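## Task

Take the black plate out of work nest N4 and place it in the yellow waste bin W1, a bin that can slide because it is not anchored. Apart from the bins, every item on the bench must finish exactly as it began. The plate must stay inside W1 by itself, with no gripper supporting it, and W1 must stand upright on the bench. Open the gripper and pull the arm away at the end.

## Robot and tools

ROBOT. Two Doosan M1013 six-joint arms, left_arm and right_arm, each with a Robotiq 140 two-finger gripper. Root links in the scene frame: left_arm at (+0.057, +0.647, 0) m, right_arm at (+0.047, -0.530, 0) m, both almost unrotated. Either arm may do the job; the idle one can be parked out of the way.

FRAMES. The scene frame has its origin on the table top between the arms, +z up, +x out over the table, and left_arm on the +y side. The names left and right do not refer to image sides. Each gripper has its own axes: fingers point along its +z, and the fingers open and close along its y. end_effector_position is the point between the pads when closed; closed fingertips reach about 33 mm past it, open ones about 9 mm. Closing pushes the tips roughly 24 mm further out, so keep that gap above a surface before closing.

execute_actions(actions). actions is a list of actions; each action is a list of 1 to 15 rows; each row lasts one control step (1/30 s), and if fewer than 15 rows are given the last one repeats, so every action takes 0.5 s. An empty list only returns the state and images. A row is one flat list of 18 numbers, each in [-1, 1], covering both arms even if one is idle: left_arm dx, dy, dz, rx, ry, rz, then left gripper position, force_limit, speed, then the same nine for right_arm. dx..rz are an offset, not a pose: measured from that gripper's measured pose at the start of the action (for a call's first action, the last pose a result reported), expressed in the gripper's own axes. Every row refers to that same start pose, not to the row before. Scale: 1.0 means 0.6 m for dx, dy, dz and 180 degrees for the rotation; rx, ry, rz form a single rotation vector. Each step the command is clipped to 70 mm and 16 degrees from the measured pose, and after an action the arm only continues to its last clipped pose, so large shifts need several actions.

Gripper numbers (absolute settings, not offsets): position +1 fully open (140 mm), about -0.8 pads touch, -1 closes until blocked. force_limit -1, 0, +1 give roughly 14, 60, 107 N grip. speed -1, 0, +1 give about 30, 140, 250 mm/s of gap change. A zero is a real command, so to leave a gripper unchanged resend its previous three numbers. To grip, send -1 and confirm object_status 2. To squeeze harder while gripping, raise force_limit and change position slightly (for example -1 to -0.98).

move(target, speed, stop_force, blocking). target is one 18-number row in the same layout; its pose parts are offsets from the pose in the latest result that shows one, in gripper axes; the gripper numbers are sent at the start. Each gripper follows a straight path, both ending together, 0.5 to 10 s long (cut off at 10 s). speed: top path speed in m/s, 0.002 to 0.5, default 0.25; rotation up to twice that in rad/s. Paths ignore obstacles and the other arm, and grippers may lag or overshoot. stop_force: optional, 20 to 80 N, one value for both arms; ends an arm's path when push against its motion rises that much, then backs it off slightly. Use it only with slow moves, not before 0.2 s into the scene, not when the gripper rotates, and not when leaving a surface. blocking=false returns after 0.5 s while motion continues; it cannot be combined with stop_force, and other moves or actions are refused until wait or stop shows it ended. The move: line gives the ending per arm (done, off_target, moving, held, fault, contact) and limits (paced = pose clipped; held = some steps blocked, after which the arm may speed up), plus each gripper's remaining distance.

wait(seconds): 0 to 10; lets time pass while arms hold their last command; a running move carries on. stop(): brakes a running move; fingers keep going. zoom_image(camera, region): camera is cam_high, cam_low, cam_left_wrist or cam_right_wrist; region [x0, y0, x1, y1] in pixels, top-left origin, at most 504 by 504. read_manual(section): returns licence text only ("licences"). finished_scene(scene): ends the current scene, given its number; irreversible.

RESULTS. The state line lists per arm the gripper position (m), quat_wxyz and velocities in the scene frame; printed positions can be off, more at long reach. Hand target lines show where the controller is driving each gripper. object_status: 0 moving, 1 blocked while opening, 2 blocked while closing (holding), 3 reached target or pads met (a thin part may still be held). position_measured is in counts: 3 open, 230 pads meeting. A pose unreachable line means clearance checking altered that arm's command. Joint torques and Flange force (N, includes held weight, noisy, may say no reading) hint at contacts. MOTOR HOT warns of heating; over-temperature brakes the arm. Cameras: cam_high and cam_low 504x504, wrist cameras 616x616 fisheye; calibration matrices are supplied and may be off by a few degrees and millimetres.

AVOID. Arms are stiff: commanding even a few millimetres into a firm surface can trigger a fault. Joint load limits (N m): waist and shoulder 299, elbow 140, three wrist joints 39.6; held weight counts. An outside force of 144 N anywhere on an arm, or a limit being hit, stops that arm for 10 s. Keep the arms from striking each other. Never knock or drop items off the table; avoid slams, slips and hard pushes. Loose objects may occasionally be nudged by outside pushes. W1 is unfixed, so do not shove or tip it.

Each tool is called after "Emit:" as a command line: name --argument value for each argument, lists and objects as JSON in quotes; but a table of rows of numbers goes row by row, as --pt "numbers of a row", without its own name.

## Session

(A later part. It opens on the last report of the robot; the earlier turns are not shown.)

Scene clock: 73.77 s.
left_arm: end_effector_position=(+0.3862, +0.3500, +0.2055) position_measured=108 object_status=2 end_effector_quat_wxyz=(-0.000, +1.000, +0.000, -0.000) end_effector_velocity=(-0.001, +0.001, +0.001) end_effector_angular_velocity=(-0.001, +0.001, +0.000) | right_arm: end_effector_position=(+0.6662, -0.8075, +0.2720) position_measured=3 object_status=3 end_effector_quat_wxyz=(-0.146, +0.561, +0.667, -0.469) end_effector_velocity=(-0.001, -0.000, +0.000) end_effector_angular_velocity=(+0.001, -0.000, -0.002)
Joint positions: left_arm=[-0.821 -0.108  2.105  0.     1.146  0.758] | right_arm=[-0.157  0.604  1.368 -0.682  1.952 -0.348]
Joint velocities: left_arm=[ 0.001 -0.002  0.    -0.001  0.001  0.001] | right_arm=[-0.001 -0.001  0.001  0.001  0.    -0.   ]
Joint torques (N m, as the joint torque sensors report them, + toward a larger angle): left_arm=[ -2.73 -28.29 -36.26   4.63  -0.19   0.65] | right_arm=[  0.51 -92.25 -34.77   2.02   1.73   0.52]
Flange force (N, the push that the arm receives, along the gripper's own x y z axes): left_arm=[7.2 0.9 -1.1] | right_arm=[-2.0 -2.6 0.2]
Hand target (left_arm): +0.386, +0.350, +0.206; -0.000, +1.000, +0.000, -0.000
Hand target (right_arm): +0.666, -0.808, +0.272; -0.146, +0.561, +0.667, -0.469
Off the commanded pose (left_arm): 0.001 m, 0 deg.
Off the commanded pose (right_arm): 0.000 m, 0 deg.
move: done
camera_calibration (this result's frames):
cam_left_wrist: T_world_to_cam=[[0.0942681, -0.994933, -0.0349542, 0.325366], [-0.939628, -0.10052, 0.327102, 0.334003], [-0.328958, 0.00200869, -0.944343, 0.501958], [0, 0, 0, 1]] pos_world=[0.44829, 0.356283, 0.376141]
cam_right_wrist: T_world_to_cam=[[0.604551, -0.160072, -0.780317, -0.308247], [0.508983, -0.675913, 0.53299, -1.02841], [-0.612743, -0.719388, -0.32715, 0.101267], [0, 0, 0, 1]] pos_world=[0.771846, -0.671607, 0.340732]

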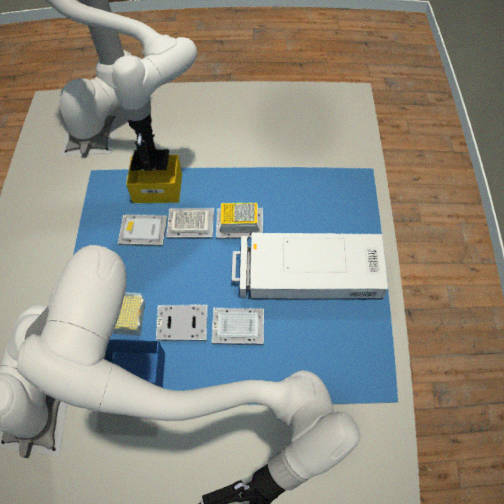

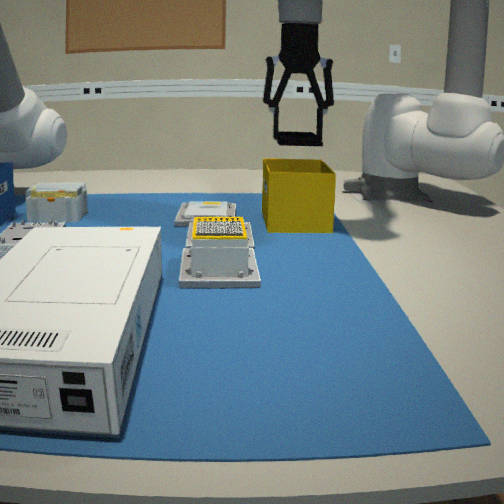

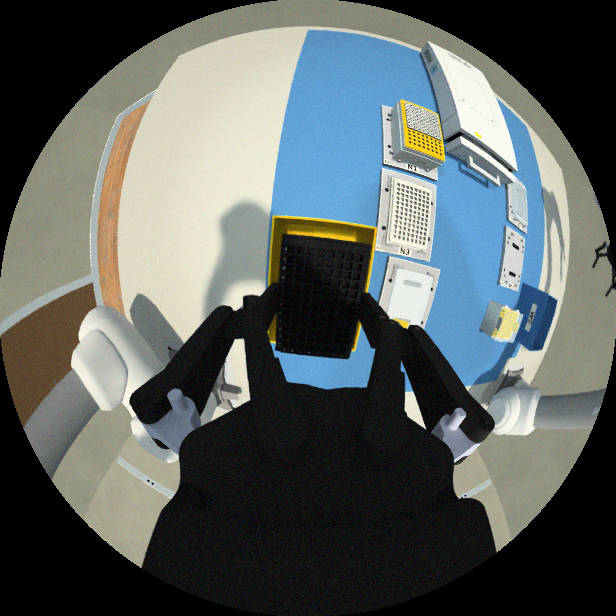

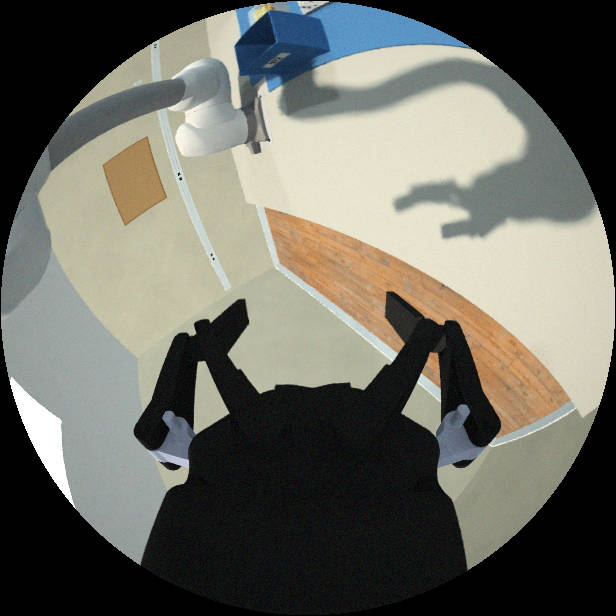

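Matches the scene-1 alignment. Lower in.

Emit:
move --target '[0,-0.003,0.168,0,0,0,-1,-0.1,-0.7,0,0,0,0,0,0,1,0,0]' --speed 0.12

Emit:
zoom_image --camera "cam_low" --region '[220, 80, 380, 240]'

Scene clock: 78.60 s.
left_arm: end_effector_position=(+0.3860, +0.3519, +0.1047) position_measured=108 object_status=2 end_effector_quat_wxyz=(-0.000, +1.000, +0.000, -0.000) end_effector_velocity=(+0.000, +0.000, -0.001) end_effector_angular_velocity=(-0.000, +0.000, +0.001) | right_arm: end_effector_position=(+0.6662, -0.8075, +0.2720) position_measured=3 object_status=3 end_effector_quat_wxyz=(-0.146, +0.561, +0.667, -0.469) end_effector_velocity=(-0.001, -0.000, -0.001) end_effector_angular_velocity=(-0.000, +0.002, -0.001)
Joint positions: left_arm=[-0.818 -0.011  2.225  0.     0.928  0.761] | right_arm=[-0.157  0.604  1.368 -0.682  1.952 -0.348]
Joint velocities: left_arm=[ 0.001  0.001  0.001 -0.    -0.003 -0.   ] | right_arm=[-0.001  0.     0.002 -0.    -0.     0.   ]
Joint torques (N m, as the joint torque sensors report them, + toward a larger angle): left_arm=[  0.69 -31.26 -31.51   4.01   0.07   0.21] | right_arm=[  0.75 -92.28 -35.52   2.18   1.72   0.47]
Flange force (N, the push that the arm receives, along the gripper's own x y z axes): left_arm=[-0.5 2.3 -3.1] | right_arm=[-0.8 -3.2 1.6]
Hand target (left_arm): +0.386, +0.352, +0.105; -0.000, +1.000, +0.000, -0.000
Hand target (right_arm): +0.666, -0.808, +0.272; -0.146, +0.561, +0.667, -0.469
Off the commanded pose (left_arm): 0.000 m, 0 deg.
Off the commanded pose (right_arm): 0.000 m, 0 deg.
move: done
camera_calibration (this result's frames):
cam_left_wrist: T_world_to_cam=[[0.0943425, -0.994928, -0.0349076, 0.323787], [-0.939618, -0.100575, 0.327113, 0.367024], [-0.328964, 0.00193919, -0.94434, 0.406799], [0, 0, 0, 1]] pos_world=[0.448138, 0.358269, 0.275402]
cam_right_wrist: T_world_to_cam=[[0.604551, -0.160072, -0.780317, -0.308247], [0.508983, -0.675913, 0.53299, -1.02841], [-0.612743, -0.719388, -0.32715, 0.101268], [0, 0, 0, 1]] pos_world=[0.771846, -0.671607, 0.340732]

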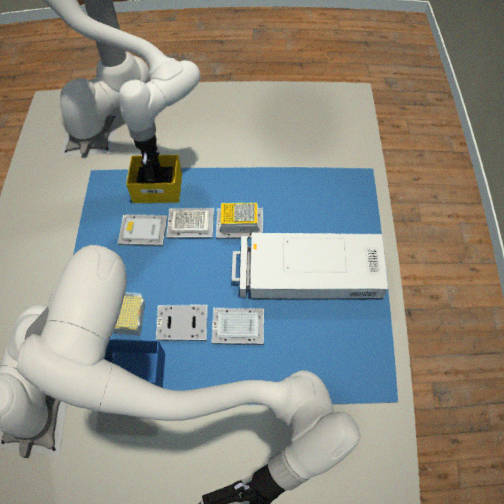

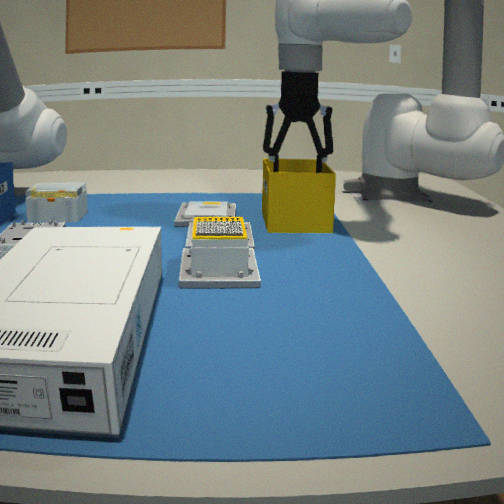

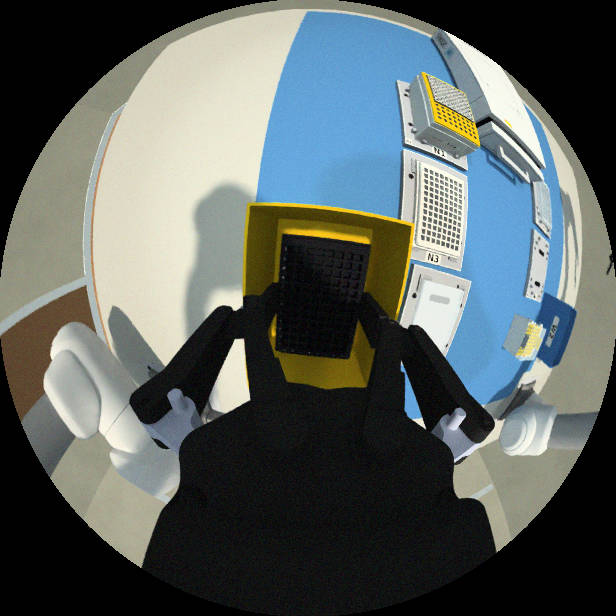

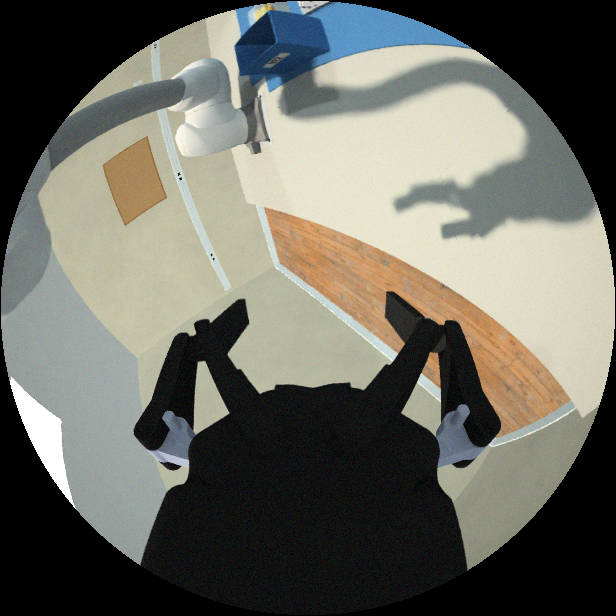

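Region (220, 80, 380, 240) of cam_low's 504x504 image, scaled by 3.150, with more detail than that image has.

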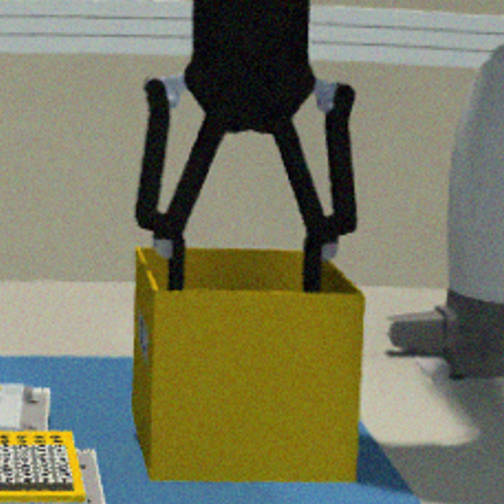

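Emit:
move --target '[0,0,0,0,0,0,0.33,-0.5,0,0,0,0,0,0,0,1,0,0]'

Emit:
move --target '[0,0,-0.15,0,0,0,0.33,-0.5,0,0,0,0,0,0,0,1,0,0]' --speed 0.25

Emit:
move --target '[0.1,-0.33,-0.1,0,0,0,0.33,-0.5,0,0,0,0,0,0,0,1,0,0]' --speed 0.33

Scene clock: 83.20 s.
left_arm: end_effector_position=(+0.3861, +0.3519, +0.1047) position_measured=87 object_status=3 end_effector_quat_wxyz=(-0.000, +1.000, +0.000, -0.000) end_effector_velocity=(+0.000, -0.001, +0.001) end_effector_angular_velocity=(-0.001, -0.001, -0.000) | right_arm: end_effector_position=(+0.6662, -0.8075, +0.2720) position_measured=3 object_status=3 end_effector_quat_wxyz=(-0.146, +0.561, +0.667, -0.469) end_effector_velocity=(+0.000, +0.000, -0.000) end_effector_angular_velocity=(+0.001, +0.000, -0.000)
Joint positions: left_arm=[-0.818 -0.011  2.225  0.     0.928  0.761] | right_arm=[-0.157  0.604  1.368 -0.682  1.952 -0.348]
Joint velocities: left_arm=[-0.    -0.001 -0.001  0.    -0.001 -0.   ] | right_arm=[ 0.     0.001 -0.     0.001  0.     0.   ]
Joint torques (N m, as the joint torque sensors report them, + toward a larger angle): left_arm=[  1.32 -33.82 -32.02   4.    -0.38   0.58] | right_arm=[  0.51 -92.64 -34.7    1.99   1.69   0.48]
Flange force (N, the push that the arm receives, along the gripper's own x y z axes): left_arm=[0.4 6.4 -0.3] | right_arm=[-1.9 -1.8 -0.7]
Hand target (left_arm): +0.386, +0.352, +0.105; -0.000, +1.000, +0.000, -0.000
Hand target (right_arm): +0.666, -0.808, +0.272; -0.146, +0.561, +0.667, -0.469
Off the commanded pose (left_arm): 0.000 m, 0 deg.
Off the commanded pose (right_arm): 0.000 m, 0 deg.
move: done
camera_calibration (this result's frames):
cam_left_wrist: T_world_to_cam=[[0.0942979, -0.994931, -0.0349285, 0.323821], [-0.939642, -0.100539, 0.327056, 0.367058], [-0.32891, 0.00197953, -0.944359, 0.406719], [0, 0, 0, 1]] pos_world=[0.448141, 0.358278, 0.275351]
cam_right_wrist: T_world_to_cam=[[0.604551, -0.160072, -0.780317, -0.308247], [0.508983, -0.675913, 0.53299, -1.02841], [-0.612743, -0.719388, -0.32715, 0.101267], [0, 0, 0, 1]] pos_world=[0.771846, -0.671607, 0.340732]

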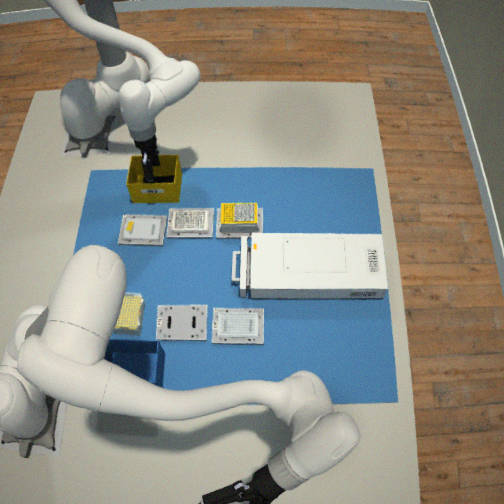

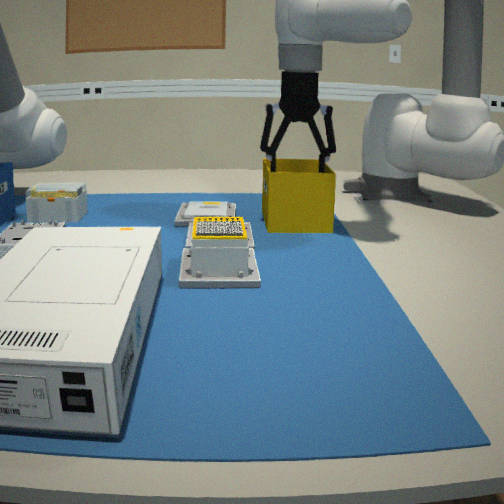

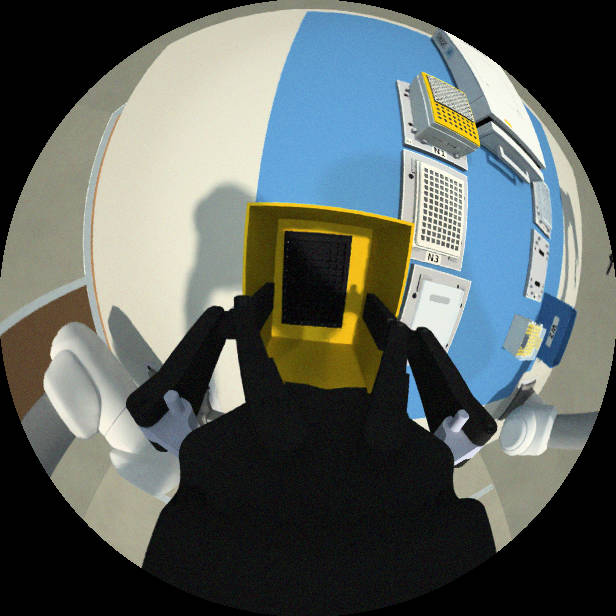

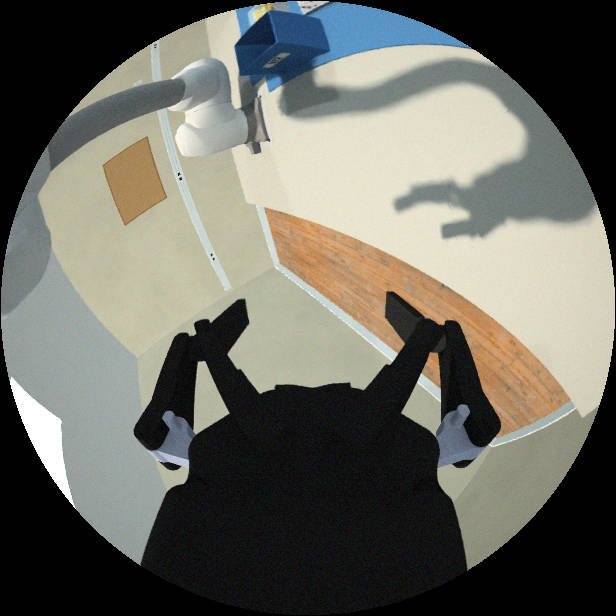

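Scene clock: 84.07 s.
left_arm: end_effector_position=(+0.3862, +0.3518, +0.1946) position_measured=87 object_status=3 end_effector_quat_wxyz=(-0.000, +1.000, +0.000, -0.000) end_effector_velocity=(+0.000, +0.000, +0.001) end_effector_angular_velocity=(+0.000, +0.000, +0.001) | right_arm: end_effector_position=(+0.6662, -0.8075, +0.2720) position_measured=3 object_status=3 end_effector_quat_wxyz=(-0.146, +0.561, +0.667, -0.469) end_effector_velocity=(+0.000, +0.000, +0.001) end_effector_angular_velocity=(-0.001, -0.002, +0.001)
Joint positions: left_arm=[-0.818 -0.102  2.121  0.     1.124  0.761] | right_arm=[-0.157  0.604  1.368 -0.682  1.952 -0.348]
Joint velocities: left_arm=[ 0.001 -0.001 -0.001 -0.     0.002 -0.   ] | right_arm=[ 0.001 -0.001 -0.001 -0.     0.     0.   ]
Joint torques (N m, as the joint torque sensors report them, + toward a larger angle): left_arm=[ -0.64 -27.94 -35.02   4.09   0.06   0.19] | right_arm=[  0.68 -91.89 -35.3    2.11   1.68   0.47]
Flange force (N, the push that the arm receives, along the gripper's own x y z axes): left_arm=[4.8 2.7 -2.1] | right_arm=[-0.7 -4.4 1.0]
Hand target (left_arm): +0.386, +0.352, +0.195; -0.000, +1.000, +0.000, -0.000
Hand target (right_arm): +0.666, -0.808, +0.272; -0.146, +0.561, +0.667, -0.469
Off the commanded pose (left_arm): 0.000 m, 0 deg.
Off the commanded pose (right_arm): 0.000 m, 0 deg.
move: done
camera_calibration (this result's frames):
cam_left_wrist: T_world_to_cam=[[0.0942764, -0.994932, -0.0349577, 0.32685], [-0.93964, -0.100529, 0.327065, 0.337772], [-0.328921, 0.00201317, -0.944355, 0.491704], [0, 0, 0, 1]] pos_world=[0.448302, 0.35816, 0.365296]
cam_right_wrist: T_world_to_cam=[[0.604551, -0.160072, -0.780317, -0.308247], [0.508983, -0.675913, 0.53299, -1.02841], [-0.612743, -0.719388, -0.32715, 0.101268], [0, 0, 0, 1]] pos_world=[0.771846, -0.671607, 0.340732]

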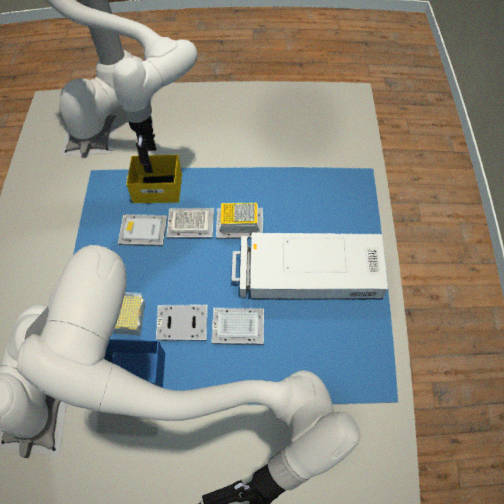

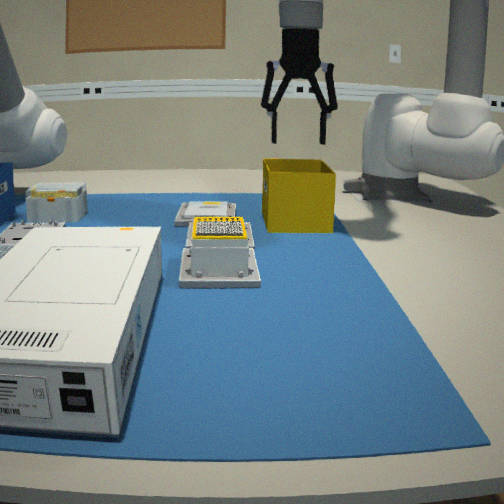

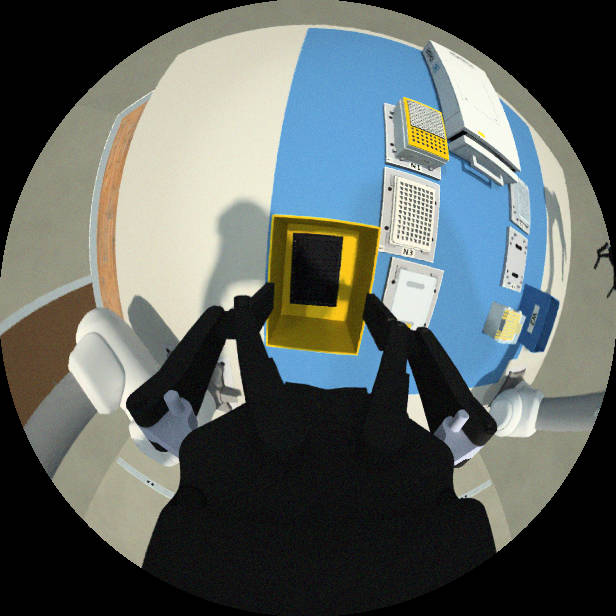

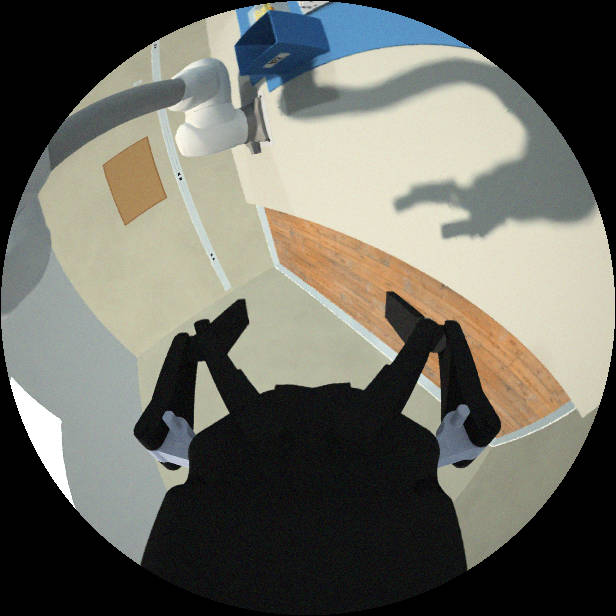

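Scene clock: 85.27 s.
left_arm: end_effector_position=(+0.4465, +0.5499, +0.2549) position_measured=87 object_status=3 end_effector_quat_wxyz=(-0.001, +1.000, +0.000, -0.000) end_effector_velocity=(+0.001, +0.000, +0.000) end_effector_angular_velocity=(-0.002, +0.001, +0.000) | right_arm: end_effector_position=(+0.6662, -0.8075, +0.2720) position_measured=3 object_status=3 end_effector_quat_wxyz=(-0.146, +0.561, +0.667, -0.469) end_effector_velocity=(+0.001, +0.001, +0.001) end_effector_angular_velocity=(-0.000, -0.003, +0.002)
Joint positions: left_arm=[-0.34  -0.216  2.097  0.001  1.261  1.239] | right_arm=[-0.157  0.604  1.368 -0.682  1.952 -0.348]
Joint velocities: left_arm=[ 0.003  0.001 -0.001 -0.003 -0.     0.004] | right_arm=[ 0.002 -0.002 -0.001  0.     0.    -0.   ]
Joint torques (N m, as the joint torque sensors report them, + toward a larger angle): left_arm=[ -1.15 -17.25 -38.78   4.17  -0.09   0.15] | right_arm=[  0.76 -92.93 -35.07   2.11   1.54   0.48]
Flange force (N, the push that the arm receives, along the gripper's own x y z axes): left_arm=[1.4 -2.1 -1.6] | right_arm=[-1.3 -3.0 -0.4]
Hand target (left_arm): +0.447, +0.550, +0.255; -0.001, +1.000, +0.000, -0.000
Hand target (right_arm): +0.666, -0.808, +0.272; -0.146, +0.561, +0.667, -0.469
Off the commanded pose (left_arm): 0.000 m, 0 deg.
Off the commanded pose (right_arm): 0.000 m, 0 deg.
move: done
camera_calibration (this result's frames):
cam_left_wrist: T_world_to_cam=[[0.0942362, -0.994917, -0.0355034, 0.520497], [-0.939798, -0.100669, 0.326567, 0.394877], [-0.328481, 0.00259161, -0.944507, 0.567571], [0, 0, 0, 1]] pos_world=[0.508491, 0.556132, 0.425601]
cam_right_wrist: T_world_to_cam=[[0.604551, -0.160072, -0.780317, -0.308247], [0.508983, -0.675913, 0.53299, -1.02841], [-0.612743, -0.719388, -0.32715, 0.101267], [0, 0, 0, 1]] pos_world=[0.771846, -0.671607, 0.340732]

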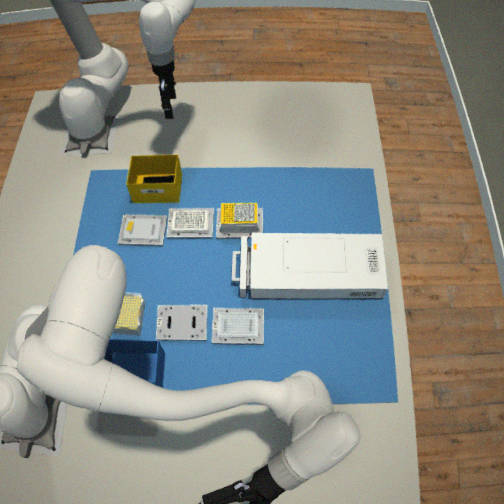

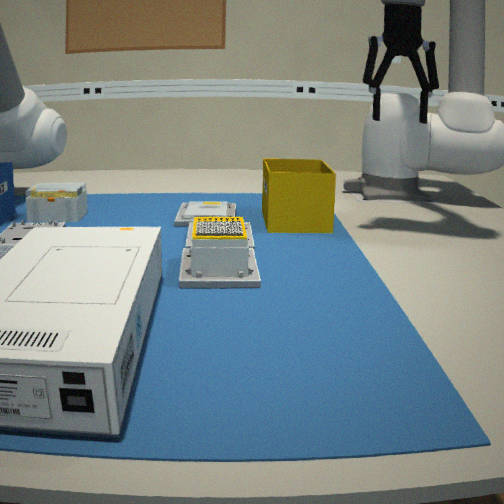

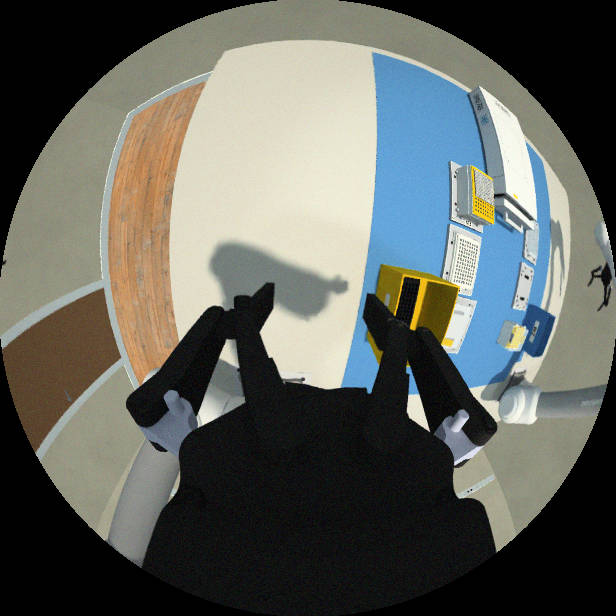

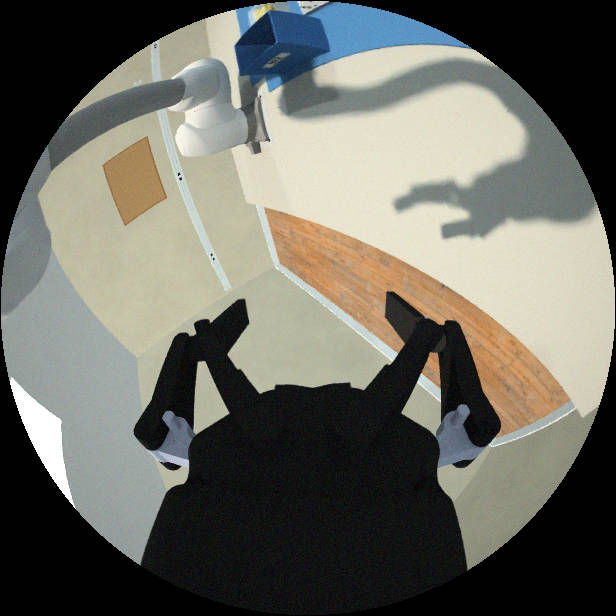

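Emit:
finished_scene --scene 2

The scene is finished: the task was done.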